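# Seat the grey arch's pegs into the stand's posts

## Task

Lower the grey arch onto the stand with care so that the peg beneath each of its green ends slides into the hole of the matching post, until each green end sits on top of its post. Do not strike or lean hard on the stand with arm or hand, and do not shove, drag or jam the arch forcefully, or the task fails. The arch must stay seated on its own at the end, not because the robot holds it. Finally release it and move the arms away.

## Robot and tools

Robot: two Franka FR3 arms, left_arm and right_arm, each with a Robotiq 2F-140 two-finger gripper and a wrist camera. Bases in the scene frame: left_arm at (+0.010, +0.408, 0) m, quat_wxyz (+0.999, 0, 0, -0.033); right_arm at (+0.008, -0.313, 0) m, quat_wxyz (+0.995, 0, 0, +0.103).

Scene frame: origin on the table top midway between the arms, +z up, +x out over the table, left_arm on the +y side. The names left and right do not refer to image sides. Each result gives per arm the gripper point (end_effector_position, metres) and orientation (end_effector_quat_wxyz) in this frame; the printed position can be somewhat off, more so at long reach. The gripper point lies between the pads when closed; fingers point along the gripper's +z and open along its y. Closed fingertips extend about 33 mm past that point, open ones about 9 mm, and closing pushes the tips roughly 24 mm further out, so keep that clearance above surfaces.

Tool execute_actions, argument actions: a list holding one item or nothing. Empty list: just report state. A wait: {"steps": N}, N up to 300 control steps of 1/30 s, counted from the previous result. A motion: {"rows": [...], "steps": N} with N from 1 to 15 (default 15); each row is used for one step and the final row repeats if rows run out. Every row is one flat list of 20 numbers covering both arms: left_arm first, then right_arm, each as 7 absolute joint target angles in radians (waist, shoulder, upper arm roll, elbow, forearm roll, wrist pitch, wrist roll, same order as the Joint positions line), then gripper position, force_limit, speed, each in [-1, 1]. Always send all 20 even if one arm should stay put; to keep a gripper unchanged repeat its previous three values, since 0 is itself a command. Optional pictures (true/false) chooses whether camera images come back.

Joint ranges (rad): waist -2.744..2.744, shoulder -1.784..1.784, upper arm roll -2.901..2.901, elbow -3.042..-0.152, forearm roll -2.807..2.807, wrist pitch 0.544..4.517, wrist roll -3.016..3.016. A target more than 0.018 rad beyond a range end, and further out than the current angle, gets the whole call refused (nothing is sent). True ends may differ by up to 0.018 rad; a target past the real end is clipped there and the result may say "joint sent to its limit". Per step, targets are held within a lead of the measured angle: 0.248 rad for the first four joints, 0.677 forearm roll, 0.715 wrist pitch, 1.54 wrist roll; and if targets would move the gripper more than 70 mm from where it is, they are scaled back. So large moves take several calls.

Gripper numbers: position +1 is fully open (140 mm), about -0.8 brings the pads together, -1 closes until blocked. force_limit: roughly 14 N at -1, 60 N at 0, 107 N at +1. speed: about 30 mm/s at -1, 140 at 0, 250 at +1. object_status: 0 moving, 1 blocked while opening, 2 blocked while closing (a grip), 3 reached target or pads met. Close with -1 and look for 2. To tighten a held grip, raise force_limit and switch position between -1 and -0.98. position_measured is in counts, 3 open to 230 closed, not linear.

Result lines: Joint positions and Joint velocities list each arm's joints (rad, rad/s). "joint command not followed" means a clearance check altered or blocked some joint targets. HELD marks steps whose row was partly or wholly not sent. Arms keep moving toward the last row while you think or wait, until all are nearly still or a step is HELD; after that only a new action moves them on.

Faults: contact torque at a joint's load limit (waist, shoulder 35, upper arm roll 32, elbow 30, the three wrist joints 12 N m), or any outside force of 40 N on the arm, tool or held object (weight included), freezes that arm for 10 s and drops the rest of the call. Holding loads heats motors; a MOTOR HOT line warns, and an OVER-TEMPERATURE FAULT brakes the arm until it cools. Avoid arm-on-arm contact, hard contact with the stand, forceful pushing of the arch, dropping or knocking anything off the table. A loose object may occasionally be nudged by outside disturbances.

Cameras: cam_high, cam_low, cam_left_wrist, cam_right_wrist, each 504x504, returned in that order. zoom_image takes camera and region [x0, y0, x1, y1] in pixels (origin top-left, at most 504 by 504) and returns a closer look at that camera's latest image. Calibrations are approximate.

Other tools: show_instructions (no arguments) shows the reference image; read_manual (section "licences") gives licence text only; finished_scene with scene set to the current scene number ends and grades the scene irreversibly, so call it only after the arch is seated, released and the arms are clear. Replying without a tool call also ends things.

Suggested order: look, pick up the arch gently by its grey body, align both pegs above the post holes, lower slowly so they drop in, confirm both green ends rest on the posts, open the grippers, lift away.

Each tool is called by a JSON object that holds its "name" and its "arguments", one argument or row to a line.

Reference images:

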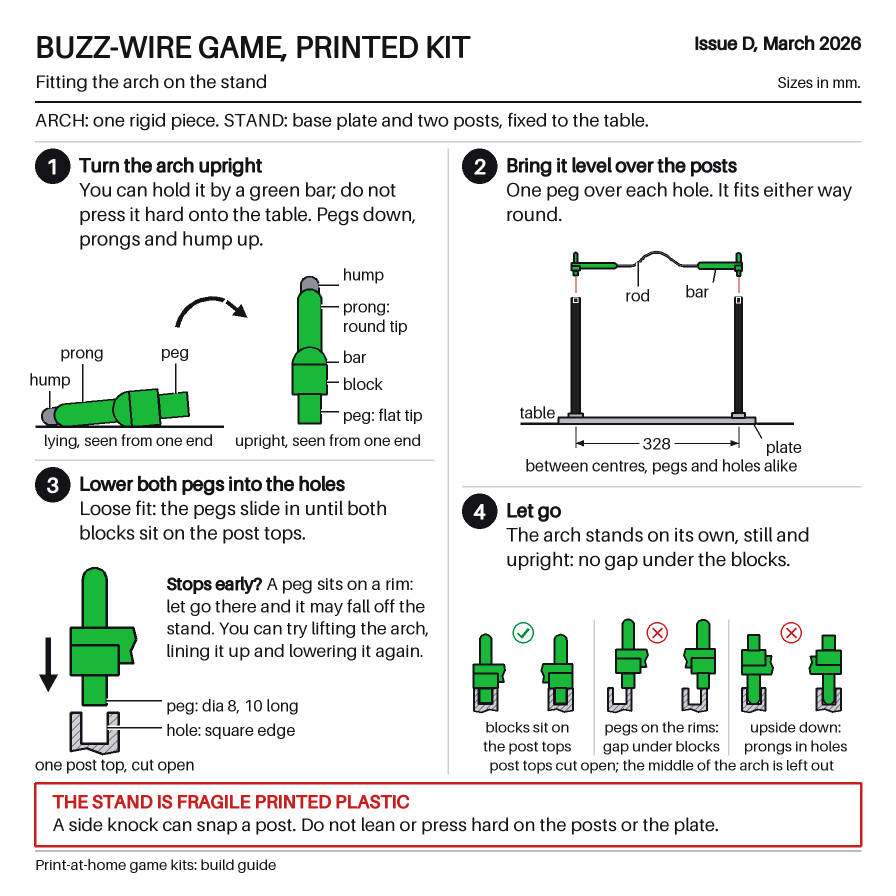

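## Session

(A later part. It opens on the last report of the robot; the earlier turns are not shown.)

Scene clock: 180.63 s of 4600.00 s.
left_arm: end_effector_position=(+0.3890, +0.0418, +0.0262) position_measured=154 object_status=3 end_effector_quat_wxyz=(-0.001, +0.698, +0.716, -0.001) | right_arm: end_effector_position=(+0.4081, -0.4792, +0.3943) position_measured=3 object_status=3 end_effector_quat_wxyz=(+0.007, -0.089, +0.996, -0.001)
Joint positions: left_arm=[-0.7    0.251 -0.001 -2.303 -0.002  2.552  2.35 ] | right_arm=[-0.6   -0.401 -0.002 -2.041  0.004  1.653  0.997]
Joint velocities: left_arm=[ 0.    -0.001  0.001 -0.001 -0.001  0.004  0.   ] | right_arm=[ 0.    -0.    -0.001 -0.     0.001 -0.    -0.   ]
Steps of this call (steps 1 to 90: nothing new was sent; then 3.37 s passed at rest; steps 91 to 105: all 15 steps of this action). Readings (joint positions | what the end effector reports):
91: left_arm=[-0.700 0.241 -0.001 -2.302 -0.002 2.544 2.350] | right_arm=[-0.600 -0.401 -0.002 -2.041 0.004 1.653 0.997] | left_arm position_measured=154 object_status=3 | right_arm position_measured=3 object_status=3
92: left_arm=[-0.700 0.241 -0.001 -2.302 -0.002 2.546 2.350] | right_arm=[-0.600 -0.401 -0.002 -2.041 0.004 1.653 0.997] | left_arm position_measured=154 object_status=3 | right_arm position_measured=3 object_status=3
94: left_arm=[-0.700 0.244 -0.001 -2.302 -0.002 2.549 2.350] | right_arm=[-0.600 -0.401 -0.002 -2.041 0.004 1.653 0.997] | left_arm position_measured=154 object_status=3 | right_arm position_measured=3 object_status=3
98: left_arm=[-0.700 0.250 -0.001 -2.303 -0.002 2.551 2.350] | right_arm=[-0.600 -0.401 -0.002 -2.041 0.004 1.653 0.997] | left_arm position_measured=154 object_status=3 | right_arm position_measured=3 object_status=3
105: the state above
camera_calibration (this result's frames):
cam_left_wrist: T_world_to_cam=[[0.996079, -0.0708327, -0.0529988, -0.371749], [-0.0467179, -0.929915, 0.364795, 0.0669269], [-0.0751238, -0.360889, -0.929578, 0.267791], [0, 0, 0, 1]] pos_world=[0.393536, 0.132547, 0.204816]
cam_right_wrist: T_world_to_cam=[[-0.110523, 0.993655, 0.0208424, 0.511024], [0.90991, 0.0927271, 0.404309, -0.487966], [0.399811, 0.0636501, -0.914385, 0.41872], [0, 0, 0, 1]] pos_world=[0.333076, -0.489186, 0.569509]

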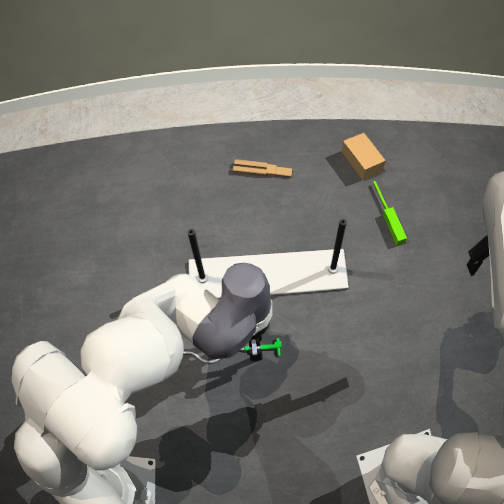

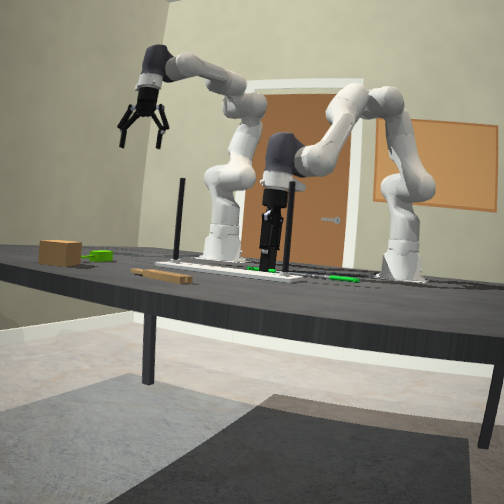

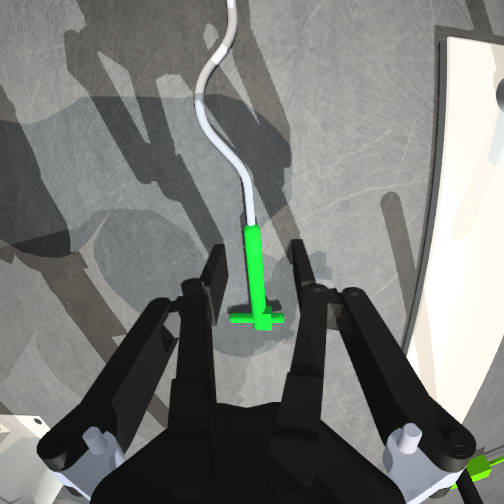

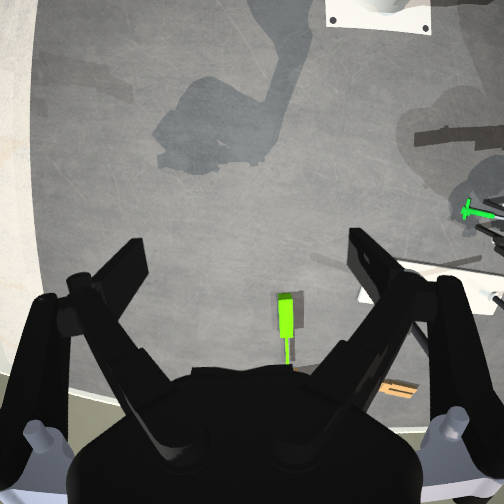

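{"name": "execute_actions", "arguments": {
  "actions": [
    {"rows":[[-0.6993,0.252,0,-2.3037,0,2.555,2.354,-1,0.2,-0.7,-0.6,-0.4,0,-2.042,0,1.65,1.0,1,0,0]],"steps":15}
  ],
  "pictures": false
}}

{"name": "execute_actions", "arguments": {
  "actions": [
    {"steps":20}
  ]
}}

Scene clock: 184.30 s of 4600.00 s.
left_arm: end_effector_position=(+0.3892, +0.0416, +0.0262) position_measured=201 object_status=0 end_effector_quat_wxyz=(-0.000, +0.698, +0.716, -0.001) | right_arm: end_effector_position=(+0.4081, -0.4792, +0.3943) position_measured=3 object_status=3 end_effector_quat_wxyz=(+0.007, -0.089, +0.996, -0.001)
Joint positions: left_arm=[-0.7    0.251 -0.001 -2.303 -0.002  2.553  2.35 ] | right_arm=[-0.6   -0.401 -0.002 -2.041  0.004  1.653  0.997]
Joint velocities: left_arm=[ 0.001  0.001  0.001 -0.001  0.     0.    -0.   ] | right_arm=[-0.     0.    -0.    -0.     0.     0.     0.002]
Steps of this call (steps 1 to 15: the robot went on to your last target; steps 16 to 90: nothing new was sent; then 0.17 s passed at rest; steps 91 to 105: all 15 steps of this action). Readings (joint positions | what the end effector reports):
91: left_arm=[-0.700 0.251 -0.001 -2.303 -0.002 2.553 2.350] | right_arm=[-0.600 -0.401 -0.002 -2.041 0.004 1.653 0.997] | left_arm position_measured=154 object_status=0 | right_arm position_measured=3 object_status=3
92: left_arm=[-0.700 0.251 -0.001 -2.303 -0.002 2.553 2.350] | right_arm=[-0.600 -0.401 -0.002 -2.041 0.004 1.653 0.997] | left_arm position_measured=157 object_status=0 | right_arm position_measured=3 object_status=3
94: left_arm=[-0.700 0.251 -0.001 -2.303 -0.002 2.553 2.350] | right_arm=[-0.600 -0.401 -0.002 -2.041 0.004 1.653 0.997] | left_arm position_measured=164 object_status=0 | right_arm position_measured=3 object_status=3
98: left_arm=[-0.700 0.251 -0.001 -2.303 -0.002 2.553 2.350] | right_arm=[-0.600 -0.401 -0.002 -2.041 0.004 1.653 0.997] | left_arm position_measured=177 object_status=0 | right_arm position_measured=3 object_status=3
105: the state above

Scene clock: 184.97 s of 4600.00 s.
left_arm: end_effector_position=(+0.3893, +0.0415, +0.0264) position_measured=219 object_status=2 end_effector_quat_wxyz=(+0.000, +0.698, +0.716, -0.001) | right_arm: end_effector_position=(+0.4081, -0.4792, +0.3943) position_measured=3 object_status=3 end_effector_quat_wxyz=(+0.007, -0.089, +0.996, -0.001)
Joint positions: left_arm=[-0.7    0.251 -0.001 -2.303 -0.002  2.554  2.35 ] | right_arm=[-0.6   -0.401 -0.002 -2.041  0.004  1.653  0.997]
Joint velocities: left_arm=[-0.001 -0.001 -0.     0.001  0.     0.    -0.   ] | right_arm=[-0.    -0.    -0.    -0.001  0.001 -0.    -0.   ]
Steps of this call (steps 1 to 15: the robot went on to your last target; steps 16 to 20: nothing new was sent). Readings (joint positions | what the end effector reports):
1: left_arm=[-0.700 0.251 -0.001 -2.303 -0.002 2.553 2.350] | right_arm=[-0.600 -0.401 -0.002 -2.041 0.004 1.653 0.997] | left_arm position_measured=204 object_status=0 | right_arm position_measured=3 object_status=3
2: left_arm=[-0.700 0.251 -0.001 -2.303 -0.002 2.553 2.350] | right_arm=[-0.600 -0.401 -0.002 -2.041 0.004 1.653 0.997] | left_arm position_measured=208 object_status=0 | right_arm position_measured=3 object_status=3
4: left_arm=[-0.700 0.251 -0.001 -2.303 -0.002 2.554 2.350] | right_arm=[-0.600 -0.401 -0.002 -2.041 0.004 1.653 0.997] | left_arm position_measured=214 object_status=0 | right_arm position_measured=3 object_status=3
8: left_arm=[-0.700 0.251 -0.001 -2.303 -0.002 2.554 2.350] | right_arm=[-0.600 -0.401 -0.002 -2.041 0.004 1.653 0.997] | left_arm position_measured=219 object_status=0 | right_arm position_measured=3 object_status=3
20: the state above
All arms were judged still, so your last target was given up. Only a new action makes them travel on or press farther. Fingers that are still opening or closing keep moving.
camera_calibration (this result's frames):
cam_left_wrist: T_world_to_cam=[[0.996124, -0.0709714, -0.0519651, -0.372122], [-0.0471569, -0.929573, 0.365611, 0.0667386], [-0.0742532, -0.361743, -0.929316, 0.267604], [0, 0, 0, 1]] pos_world=[0.393697, 0.132432, 0.204951]
cam_right_wrist: T_world_to_cam=[[-0.110515, 0.993656, 0.0208457, 0.511019], [0.909922, 0.0927211, 0.404283, -0.487954], [0.399786, 0.0636475, -0.914396, 0.418735], [0, 0, 0, 1]] pos_world=[0.333072, -0.489185, 0.569509]

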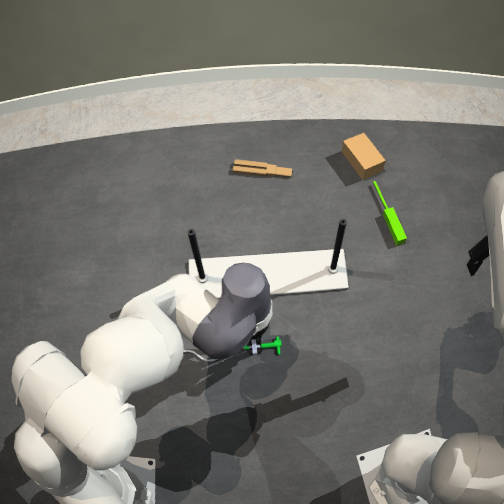

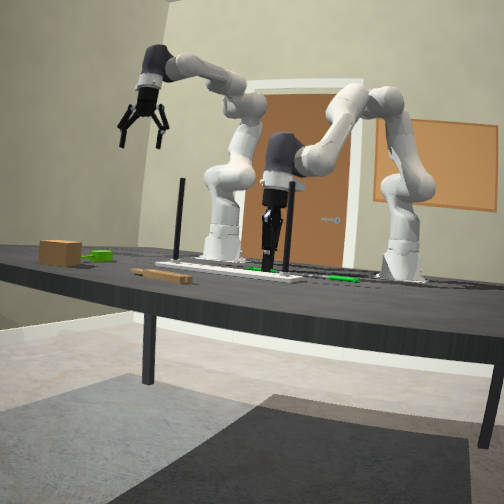

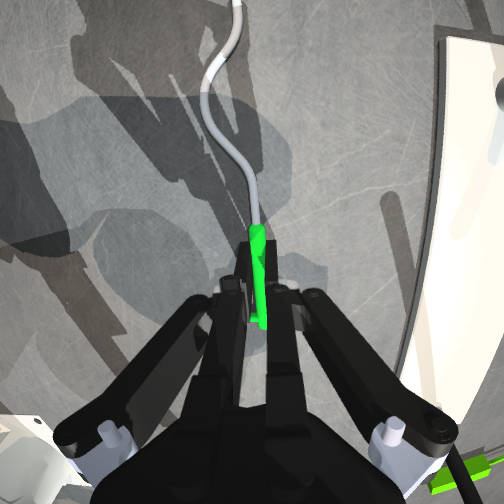

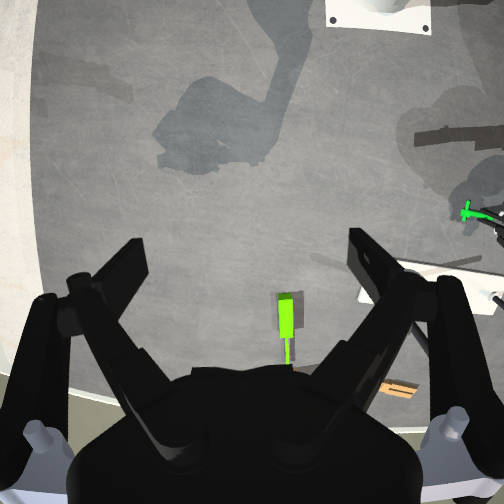

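{"name": "execute_actions", "arguments": {
  "actions": [
    {"rows":[[-0.6993,0.247,0,-2.303,0,2.548,2.354,-1,0.2,-0.7,-0.6,-0.4,0,-2.042,0,1.65,1.0,1,0,0],[-0.6993,0.242,0,-2.302,0,2.54,2.354,-1,0.2,-0.7,-0.6,-0.4,0,-2.042,0,1.65,1.0,1,0,0],[-0.6993,0.235,0,-2.301,0,2.53,2.354,-1,0.2,-0.7,-0.6,-0.4,0,-2.042,0,1.65,1.0,1,0,0],[-0.6993,0.227,0,-2.3,0,2.52,2.354,-1,0.2,-0.7,-0.6,-0.4,0,-2.042,0,1.65,1.0,1,0,0],[-0.6993,0.218,0,-2.299,0,2.51,2.354,-1,0.2,-0.7,-0.6,-0.4,0,-2.042,0,1.65,1.0,1,0,0],[-0.6993,0.208,0,-2.298,0,2.495,2.354,-1,0.2,-0.7,-0.6,-0.4,0,-2.042,0,1.65,1.0,1,0,0],[-0.6993,0.197,0,-2.296,0,2.48,2.354,-1,0.2,-0.7,-0.6,-0.4,0,-2.042,0,1.65,1.0,1,0,0],[-0.6993,0.185,0,-2.294,0,2.465,2.354,-1,0.2,-0.7,-0.6,-0.4,0,-2.042,0,1.65,1.0,1,0,0],[-0.6993,0.172,0,-2.292,0,2.45,2.354,-1,0.2,-0.7,-0.6,-0.4,0,-2.042,0,1.65,1.0,1,0,0],[-0.6993,0.159,0,-2.29,0,2.435,2.354,-1,0.2,-0.7,-0.6,-0.4,0,-2.042,0,1.65,1.0,1,0,0],[-0.6993,0.146,0,-2.288,0,2.42,2.354,-1,0.2,-0.7,-0.6,-0.4,0,-2.042,0,1.65,1.0,1,0,0],[-0.6993,0.133,0,-2.286,0,2.405,2.354,-1,0.2,-0.7,-0.6,-0.4,0,-2.042,0,1.65,1.0,1,0,0],[-0.6993,0.12,0,-2.284,0,2.39,2.354,-1,0.2,-0.7,-0.6,-0.4,0,-2.042,0,1.65,1.0,1,0,0],[-0.6993,0.11,0,-2.282,0,2.382,2.354,-1,0.2,-0.7,-0.6,-0.4,0,-2.042,0,1.65,1.0,1,0,0],[-0.6993,0.1,0,-2.28,0,2.38,2.354,-1,0.2,-0.7,-0.6,-0.4,0,-2.042,0,1.65,1.0,1,0,0]],"steps":15}
  ],
  "pictures": false
}}

{"name": "execute_actions", "arguments": {
  "actions": [
    {"steps":20}
  ]
}}

Scene clock: 197.40 s of 4600.00 s.
left_arm: end_effector_position=(+0.3930, +0.0379, +0.0885) position_measured=219 object_status=2 end_effector_quat_wxyz=(+0.009, +0.698, +0.716, -0.001) | right_arm: end_effector_position=(+0.4081, -0.4792, +0.3943) position_measured=3 object_status=3 end_effector_quat_wxyz=(+0.007, -0.089, +0.996, -0.001)
Joint positions: left_arm=[-0.7    0.125 -0.001 -2.286 -0.002  2.43   2.35 ] | right_arm=[-0.6   -0.401 -0.002 -2.041  0.004  1.653  0.997]
Joint velocities: left_arm=[ 0.001 -0.347  0.     0.072  0.    -0.287  0.   ] | right_arm=[-0.002 -0.001 -0.     0.    -0.001 -0.     0.001]
Steps of this call (steps 1 to 90: nothing new was sent; then 8.93 s passed at rest; steps 91 to 105: all 15 steps of this action). Readings (joint positions | what the end effector reports):
91: left_arm=[-0.700 0.250 -0.001 -2.303 -0.002 2.553 2.350] | right_arm=[-0.600 -0.401 -0.002 -2.041 0.004 1.653 0.997] | left_arm position_measured=219 object_status=2 | right_arm position_measured=3 object_status=3
92: left_arm=[-0.700 0.249 -0.001 -2.303 -0.002 2.551 2.350] | right_arm=[-0.600 -0.401 -0.002 -2.041 0.004 1.653 0.997] | left_arm position_measured=219 object_status=2 | right_arm position_measured=3 object_status=3
94: left_arm=[-0.700 0.243 -0.001 -2.303 -0.002 2.543 2.350] | right_arm=[-0.600 -0.401 -0.002 -2.041 0.004 1.653 0.997] | left_arm position_measured=219 object_status=2 | right_arm position_measured=3 object_status=3
98: left_arm=[-0.700 0.211 -0.001 -2.300 -0.002 2.512 2.350] | right_arm=[-0.600 -0.401 -0.002 -2.041 0.004 1.653 0.997] | left_arm position_measured=219 object_status=2 | right_arm position_measured=3 object_status=3
105: the state above

Scene clock: 198.07 s of 4600.00 s.
left_arm: end_effector_position=(+0.3892, +0.0415, +0.1005) position_measured=219 object_status=2 end_effector_quat_wxyz=(+0.002, +0.698, +0.716, -0.001) | right_arm: end_effector_position=(+0.4081, -0.4792, +0.3943) position_measured=3 object_status=3 end_effector_quat_wxyz=(+0.007, -0.089, +0.996, -0.001)
Joint positions: left_arm=[-0.7    0.1   -0.001 -2.279 -0.002  2.383  2.35 ] | right_arm=[-0.6   -0.401 -0.002 -2.041  0.004  1.653  0.997]
Joint velocities: left_arm=[ 0.001 -0.     0.     0.001  0.001 -0.005 -0.001] | right_arm=[-0.001 -0.    -0.001 -0.    -0.    -0.001  0.001]
Steps of this call (steps 1 to 20: the robot went on to your last target). Readings (joint positions | what the end effector reports):
1: left_arm=[-0.700 0.115 -0.001 -2.283 -0.002 2.422 2.350] | right_arm=[-0.600 -0.401 -0.002 -2.041 0.004 1.653 0.997] | left_arm position_measured=219 object_status=2 | right_arm position_measured=3 object_status=3
2: left_arm=[-0.700 0.108 -0.001 -2.281 -0.002 2.415 2.350] | right_arm=[-0.600 -0.401 -0.002 -2.041 0.004 1.653 0.997] | left_arm position_measured=219 object_status=2 | right_arm position_measured=3 object_status=3
4: left_arm=[-0.700 0.101 -0.001 -2.279 -0.002 2.405 2.350] | right_arm=[-0.600 -0.401 -0.002 -2.041 0.004 1.653 0.997] | left_arm position_measured=219 object_status=2 | right_arm position_measured=3 object_status=3
8: left_arm=[-0.700 0.100 -0.001 -2.279 -0.002 2.392 2.350] | right_arm=[-0.600 -0.401 -0.002 -2.041 0.004 1.653 0.997] | left_arm position_measured=219 object_status=2 | right_arm position_measured=3 object_status=3
20: the state above
camera_calibration (this result's frames):
cam_left_wrist: T_world_to_cam=[[0.996246, -0.0714373, -0.0488897, -0.368456], [-0.0485075, -0.928472, 0.36822, 0.0398967], [-0.0716974, -0.364467, -0.928452, 0.335526], [0, 0, 0, 1]] pos_world=[0.393064, 0.133009, 0.278815]
cam_right_wrist: T_world_to_cam=[[-0.110509, 0.993657, 0.020845, 0.511018], [0.909933, 0.092717, 0.404259, -0.487943], [0.399762, 0.0636418, -0.914407, 0.418747], [0, 0, 0, 1]] pos_world=[0.333068, -0.489185, 0.569509]

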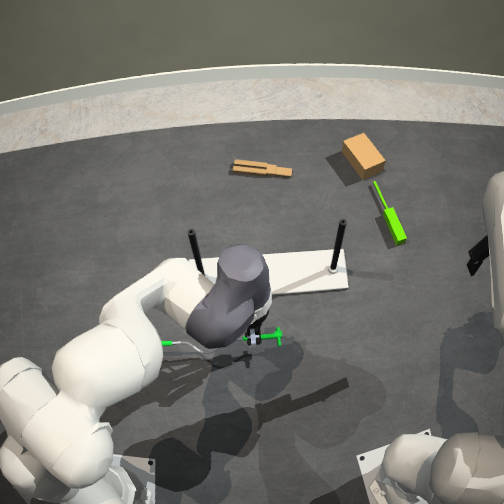

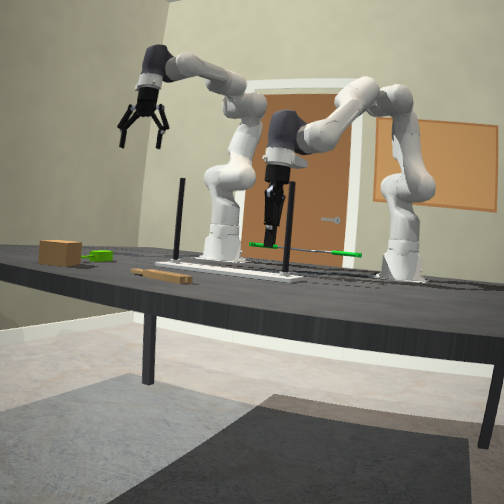

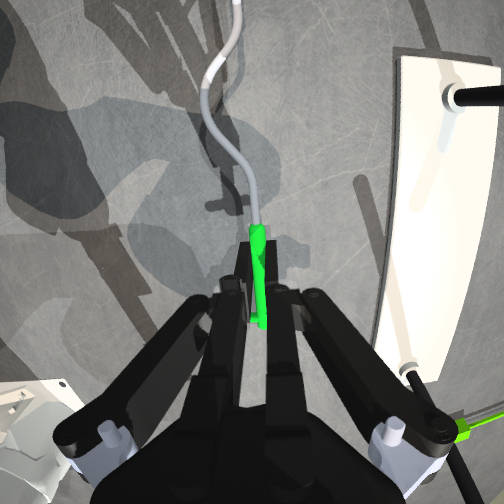

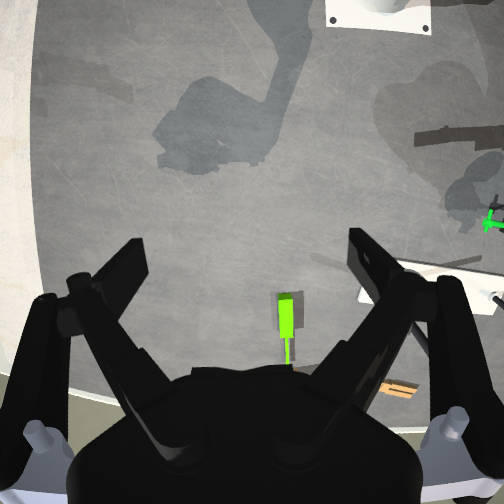

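{"name": "execute_actions", "arguments": {
  "actions": [
    {"rows":[[-0.6993,0.1,0,-2.28,0,2.38,2.2,-1,0.2,-0.7,-0.6,-0.4,0,-2.042,0,1.65,1.0,1,0,0],[-0.6993,0.1,0,-2.28,0,2.38,2.15,-1,0.2,-0.7,-0.6,-0.4,0,-2.042,0,1.65,1.0,1,0,0],[-0.6993,0.1,0,-2.28,0,2.38,2.1,-1,0.2,-0.7,-0.6,-0.4,0,-2.042,0,1.65,1.0,1,0,0],[-0.6993,0.1,0,-2.28,0,2.38,2.05,-1,0.2,-0.7,-0.6,-0.4,0,-2.042,0,1.65,1.0,1,0,0],[-0.6993,0.1,0,-2.28,0,2.38,2.0,-1,0.2,-0.7,-0.6,-0.4,0,-2.042,0,1.65,1.0,1,0,0],[-0.6993,0.1,0,-2.28,0,2.38,1.95,-1,0.2,-0.7,-0.6,-0.4,0,-2.042,0,1.65,1.0,1,0,0],[-0.6993,0.1,0,-2.28,0,2.38,1.9,-1,0.2,-0.7,-0.6,-0.4,0,-2.042,0,1.65,1.0,1,0,0],[-0.6993,0.1,0,-2.28,0,2.38,1.85,-1,0.2,-0.7,-0.6,-0.4,0,-2.042,0,1.65,1.0,1,0,0],[-0.6993,0.1,0,-2.28,0,2.38,1.8,-1,0.2,-0.7,-0.6,-0.4,0,-2.042,0,1.65,1.0,1,0,0],[-0.6993,0.1,0,-2.28,0,2.38,1.75,-1,0.2,-0.7,-0.6,-0.4,0,-2.042,0,1.65,1.0,1,0,0],[-0.6993,0.1,0,-2.28,0,2.38,1.7,-1,0.2,-0.7,-0.6,-0.4,0,-2.042,0,1.65,1.0,1,0,0],[-0.6993,0.1,0,-2.28,0,2.38,1.65,-1,0.2,-0.7,-0.6,-0.4,0,-2.042,0,1.65,1.0,1,0,0],[-0.6993,0.1,0,-2.28,0,2.38,1.6,-1,0.2,-0.7,-0.6,-0.4,0,-2.042,0,1.65,1.0,1,0,0],[-0.6993,0.1,0,-2.28,0,2.38,1.55,-1,0.2,-0.7,-0.6,-0.4,0,-2.042,0,1.65,1.0,1,0,0],[-0.6993,0.1,0,-2.28,0,2.38,1.5,-1,0.2,-0.7,-0.6,-0.4,0,-2.042,0,1.65,1.0,1,0,0]],"steps":15}
  ],
  "pictures": false
}}

{"name": "execute_actions", "arguments": {
  "actions": [
    {"rows":[[-0.6993,0.1,0,-2.28,0,2.38,1.3,-1,0.2,-0.7,-0.6,-0.4,0,-2.042,0,1.65,1.0,1,0,0]],"steps":8}
  ],
  "pictures": false
}}

{"name": "execute_actions", "arguments": {
  "actions": [
    {"rows":[[-0.6993,0.1,0,-2.28,0,2.38,0.95,-1,0.2,-0.7,-0.6,-0.4,0,-2.042,0,1.65,1.0,1,0,0]],"steps":8}
  ],
  "pictures": false
}}

{"name": "execute_actions", "arguments": {
  "actions": [
    {"rows":[[-0.6993,0.1,0,-2.28,0,2.38,0.6,-1,0.2,-0.7,-0.6,-0.4,0,-2.042,0,1.65,1.0,1,0,0]],"steps":8}
  ],
  "pictures": false
}}

{"name": "execute_actions", "arguments": {
  "actions": [
    {"rows":[[-0.6993,0.1,0,-2.28,0,2.38,0.25,-1,0.2,-0.7,-0.6,-0.4,0,-2.042,0,1.65,1.0,1,0,0]],"steps":8}
  ],
  "pictures": false
}}

{"name": "execute_actions", "arguments": {
  "actions": [
    {"rows":[[-0.6993,0.1,0,-2.28,0,2.38,0.0,-1,0.2,-0.7,-0.6,-0.4,0,-2.042,0,1.65,1.0,1,0,0]],"steps":15}
  ]
}}

Scene clock: 233.57 s of 4600.00 s.
left_arm: end_effector_position=(+0.3889, +0.0418, +0.1004) position_measured=219 object_status=2 end_effector_quat_wxyz=(+0.001, +0.510, +0.860, -0.001) | right_arm: end_effector_position=(+0.4081, -0.4792, +0.3943) position_measured=3 object_status=3 end_effector_quat_wxyz=(+0.007, -0.089, +0.996, -0.001)
Joint positions: left_arm=[-0.7    0.1   -0.001 -2.279 -0.002  2.382  1.876] | right_arm=[-0.6   -0.401 -0.002 -2.041  0.004  1.653  0.997]
Joint velocities: left_arm=[ 0.002 -0.002 -0.001  0.002  0.001 -0.001 -1.235] | right_arm=[ 0.001 -0.     0.001  0.    -0.001  0.    -0.   ]
Steps of this call (steps 1 to 15: the robot went on to your last target; steps 16 to 90: nothing new was sent; then 32.00 s passed at rest; steps 91 to 105: all 15 steps of this action). Readings (joint positions | what the end effector reports):
91: left_arm=[-0.700 0.100 -0.001 -2.279 -0.002 2.382 2.337] | right_arm=[-0.600 -0.401 -0.002 -2.041 0.004 1.653 0.997] | left_arm position_measured=219 object_status=2 | right_arm position_measured=3 object_status=3
92: left_arm=[-0.700 0.100 -0.001 -2.279 -0.002 2.382 2.319] | right_arm=[-0.600 -0.401 -0.002 -2.041 0.004 1.653 0.997] | left_arm position_measured=219 object_status=2 | right_arm position_measured=3 object_status=3
94: left_arm=[-0.700 0.100 -0.001 -2.279 -0.002 2.382 2.272] | right_arm=[-0.600 -0.401 -0.002 -2.041 0.004 1.653 0.997] | left_arm position_measured=219 object_status=2 | right_arm position_measured=3 object_status=3
98: left_arm=[-0.700 0.100 -0.001 -2.279 -0.002 2.382 2.151] | right_arm=[-0.600 -0.401 -0.002 -2.041 0.004 1.653 0.997] | left_arm position_measured=219 object_status=2 | right_arm position_measured=3 object_status=3
105: the state above

Scene clock: 233.83 s of 4600.00 s.
left_arm: end_effector_position=(+0.3889, +0.0418, +0.1004) position_measured=219 object_status=2 end_effector_quat_wxyz=(+0.001, +0.361, +0.933, -0.001) | right_arm: end_effector_position=(+0.4081, -0.4792, +0.3943) position_measured=3 object_status=3 end_effector_quat_wxyz=(+0.007, -0.089, +0.996, -0.001)
Joint positions: left_arm=[-0.7    0.1   -0.001 -2.279 -0.002  2.382  1.543] | right_arm=[-0.6   -0.401 -0.002 -2.041  0.004  1.653  0.997]
Joint velocities: left_arm=[ 0.    -0.     0.001  0.    -0.001 -0.    -0.792] | right_arm=[-0.002  0.001  0.     0.001  0.001 -0.001  0.001]
Steps of this call (steps 1 to 8: all 8 steps of this action). Readings (joint positions | what the end effector reports):
1: left_arm=[-0.700 0.100 -0.001 -2.279 -0.002 2.382 1.820] | right_arm=[-0.600 -0.401 -0.002 -2.041 0.004 1.653 0.997] | left_arm position_measured=219 object_status=2 | right_arm position_measured=3 object_status=3
2: left_arm=[-0.700 0.100 -0.001 -2.279 -0.002 2.382 1.766] | right_arm=[-0.600 -0.401 -0.002 -2.041 0.004 1.653 0.997] | left_arm position_measured=219 object_status=2 | right_arm position_measured=3 object_status=3
4: left_arm=[-0.700 0.100 -0.001 -2.279 -0.002 2.382 1.675] | right_arm=[-0.600 -0.401 -0.002 -2.041 0.004 1.653 0.997] | left_arm position_measured=219 object_status=2 | right_arm position_measured=3 object_status=3
8: the state above

Scene clock: 234.10 s of 4600.00 s.
left_arm: end_effector_position=(+0.3889, +0.0418, +0.1004) position_measured=219 object_status=2 end_effector_quat_wxyz=(+0.001, +0.197, +0.980, -0.002) | right_arm: end_effector_position=(+0.4081, -0.4792, +0.3943) position_measured=3 object_status=3 end_effector_quat_wxyz=(+0.007, -0.089, +0.996, -0.001)
Joint positions: left_arm=[-0.7    0.1   -0.001 -2.279 -0.002  2.382  1.202] | right_arm=[-0.6   -0.401 -0.002 -2.041  0.004  1.653  0.997]
Joint velocities: left_arm=[-0.001 -0.    -0.    -0.    -0.001  0.    -0.82 ] | right_arm=[ 0.    -0.003 -0.001  0.    -0.    -0.    -0.   ]
Steps of this call (steps 1 to 8: all 8 steps of this action). Readings (joint positions | what the end effector reports):
1: left_arm=[-0.700 0.100 -0.001 -2.279 -0.002 2.382 1.487] | right_arm=[-0.600 -0.401 -0.002 -2.041 0.004 1.653 0.997] | left_arm position_measured=219 object_status=2 | right_arm position_measured=3 object_status=3
2: left_arm=[-0.700 0.100 -0.001 -2.279 -0.002 2.382 1.432] | right_arm=[-0.600 -0.401 -0.002 -2.041 0.004 1.653 0.997] | left_arm position_measured=219 object_status=2 | right_arm position_measured=3 object_status=3
4: left_arm=[-0.700 0.100 -0.001 -2.279 -0.002 2.382 1.338] | right_arm=[-0.600 -0.401 -0.002 -2.041 0.004 1.653 0.997] | left_arm position_measured=219 object_status=2 | right_arm position_measured=3 object_status=3
8: the state above

Scene clock: 234.37 s of 4600.00 s.
left_arm: end_effector_position=(+0.3889, +0.0418, +0.1004) position_measured=219 object_status=2 end_effector_quat_wxyz=(+0.001, +0.025, +1.000, -0.002) | right_arm: end_effector_position=(+0.4081, -0.4792, +0.3943) position_measured=3 object_status=3 end_effector_quat_wxyz=(+0.007, -0.089, +0.996, -0.001)
Joint positions: left_arm=[-0.7    0.1   -0.001 -2.279 -0.002  2.382  0.855] | right_arm=[-0.6   -0.401 -0.002 -2.041  0.004  1.653  0.997]
Joint velocities: left_arm=[-0.     0.001 -0.001  0.001  0.001 -0.    -0.831] | right_arm=[ 0.001  0.002  0.    -0.    -0.    -0.    -0.   ]
Steps of this call (steps 1 to 8: all 8 steps of this action). Readings (joint positions | what the end effector reports):
1: left_arm=[-0.700 0.100 -0.001 -2.279 -0.002 2.382 1.144] | right_arm=[-0.600 -0.401 -0.002 -2.041 0.004 1.653 0.997] | left_arm position_measured=219 object_status=2 | right_arm position_measured=3 object_status=3
2: left_arm=[-0.700 0.100 -0.001 -2.279 -0.002 2.382 1.088] | right_arm=[-0.600 -0.401 -0.002 -2.041 0.004 1.653 0.997] | left_arm position_measured=219 object_status=2 | right_arm position_measured=3 object_status=3
4: left_arm=[-0.700 0.100 -0.001 -2.279 -0.002 2.382 0.993] | right_arm=[-0.600 -0.401 -0.002 -2.041 0.004 1.653 0.997] | left_arm position_measured=219 object_status=2 | right_arm position_measured=3 object_status=3
8: the state above

Scene clock: 234.63 s of 4600.00 s.
left_arm: end_effector_position=(+0.3889, +0.0419, +0.1004) position_measured=219 object_status=2 end_effector_quat_wxyz=(+0.000, -0.149, +0.989, -0.002) | right_arm: end_effector_position=(+0.4081, -0.4792, +0.3943) position_measured=3 object_status=3 end_effector_quat_wxyz=(+0.007, -0.089, +0.996, -0.001)
Joint positions: left_arm=[-0.7    0.1   -0.001 -2.279 -0.002  2.382  0.506] | right_arm=[-0.6   -0.401 -0.002 -2.041  0.004  1.653  0.997]
Joint velocities: left_arm=[ 0.001 -0.     0.001 -0.     0.001 -0.    -0.836] | right_arm=[-0.001 -0.    -0.    -0.001 -0.     0.    -0.002]
Steps of this call (steps 1 to 8: all 8 steps of this action). Readings (joint positions | what the end effector reports):
1: left_arm=[-0.700 0.100 -0.001 -2.279 -0.002 2.382 0.797] | right_arm=[-0.600 -0.401 -0.002 -2.041 0.004 1.653 0.997] | left_arm position_measured=219 object_status=2 | right_arm position_measured=3 object_status=3
2: left_arm=[-0.700 0.100 -0.001 -2.279 -0.002 2.382 0.741] | right_arm=[-0.600 -0.401 -0.002 -2.041 0.004 1.653 0.997] | left_arm position_measured=219 object_status=2 | right_arm position_measured=3 object_status=3
4: left_arm=[-0.700 0.100 -0.001 -2.279 -0.002 2.382 0.645] | right_arm=[-0.600 -0.401 -0.002 -2.041 0.004 1.653 0.997] | left_arm position_measured=219 object_status=2 | right_arm position_measured=3 object_status=3
8: the state above

Scene clock: 235.13 s of 4600.00 s.
left_arm: end_effector_position=(+0.3889, +0.0419, +0.1004) position_measured=219 object_status=2 end_effector_quat_wxyz=(-0.000, -0.344, +0.939, -0.002) | right_arm: end_effector_position=(+0.4081, -0.4792, +0.3943) position_measured=3 object_status=3 end_effector_quat_wxyz=(+0.007, -0.089, +0.996, -0.001)
Joint positions: left_arm=[-0.7    0.1   -0.001 -2.279 -0.002  2.382  0.102] | right_arm=[-0.6   -0.401 -0.002 -2.041  0.004  1.653  0.997]
Joint velocities: left_arm=[ 0.    -0.    -0.001  0.     0.001 -0.001 -0.323] | right_arm=[-0.001 -0.001 -0.    -0.001  0.001 -0.001  0.   ]
Steps of this call (steps 1 to 15: all 15 steps of this action). Readings (joint positions | what the end effector reports):
1: left_arm=[-0.700 0.100 -0.001 -2.279 -0.002 2.382 0.458] | right_arm=[-0.600 -0.401 -0.002 -2.041 0.004 1.653 0.997] | left_arm position_measured=219 object_status=2 | right_arm position_measured=3 object_status=3
2: left_arm=[-0.700 0.100 -0.001 -2.279 -0.002 2.382 0.410] | right_arm=[-0.600 -0.401 -0.002 -2.041 0.004 1.653 0.997] | left_arm position_measured=219 object_status=2 | right_arm position_measured=3 object_status=3
4: left_arm=[-0.700 0.100 -0.001 -2.279 -0.002 2.382 0.330] | right_arm=[-0.600 -0.401 -0.002 -2.041 0.004 1.653 0.997] | left_arm position_measured=219 object_status=2 | right_arm position_measured=3 object_status=3
8: left_arm=[-0.700 0.100 -0.001 -2.279 -0.002 2.382 0.215] | right_arm=[-0.600 -0.401 -0.002 -2.041 0.004 1.653 0.997] | left_arm position_measured=219 object_status=2 | right_arm position_measured=3 object_status=3
15: the state above
camera_calibration (this result's frames):
cam_left_wrist: T_world_to_cam=[[-0.568569, 0.820862, -0.0539932, 0.203516], [0.75451, 0.546512, 0.363373, -0.33329], [0.327787, 0.165864, -0.930078, 0.158079], [0, 0, 0, 1]] pos_world=[0.315367, -0.0111311, 0.279122]
cam_right_wrist: T_world_to_cam=[[-0.110505, 0.993657, 0.0208469, 0.511015], [0.909939, 0.0927137, 0.404247, -0.487938], [0.39975, 0.0636409, -0.914412, 0.418754], [0, 0, 0, 1]] pos_world=[0.333066, -0.489185, 0.569508]

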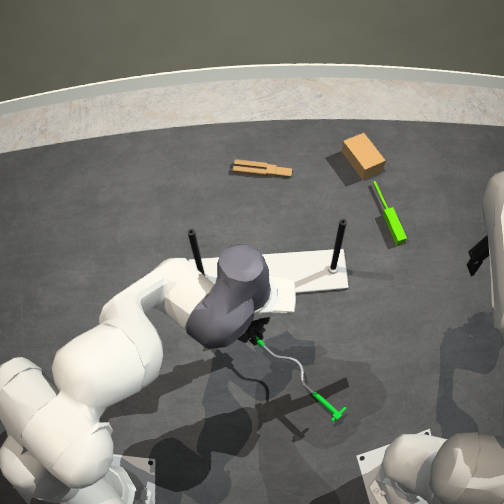

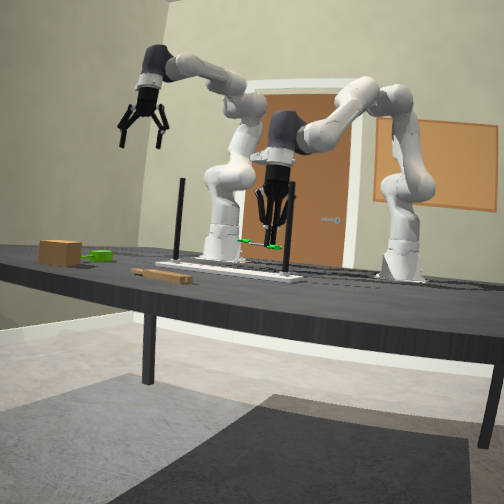

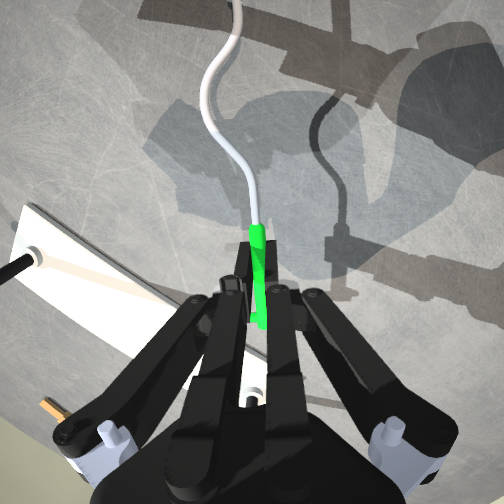

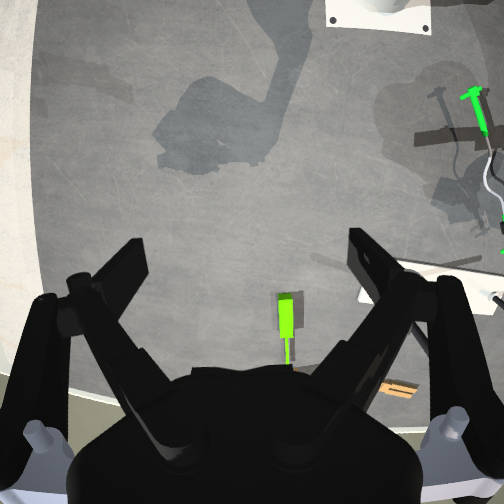

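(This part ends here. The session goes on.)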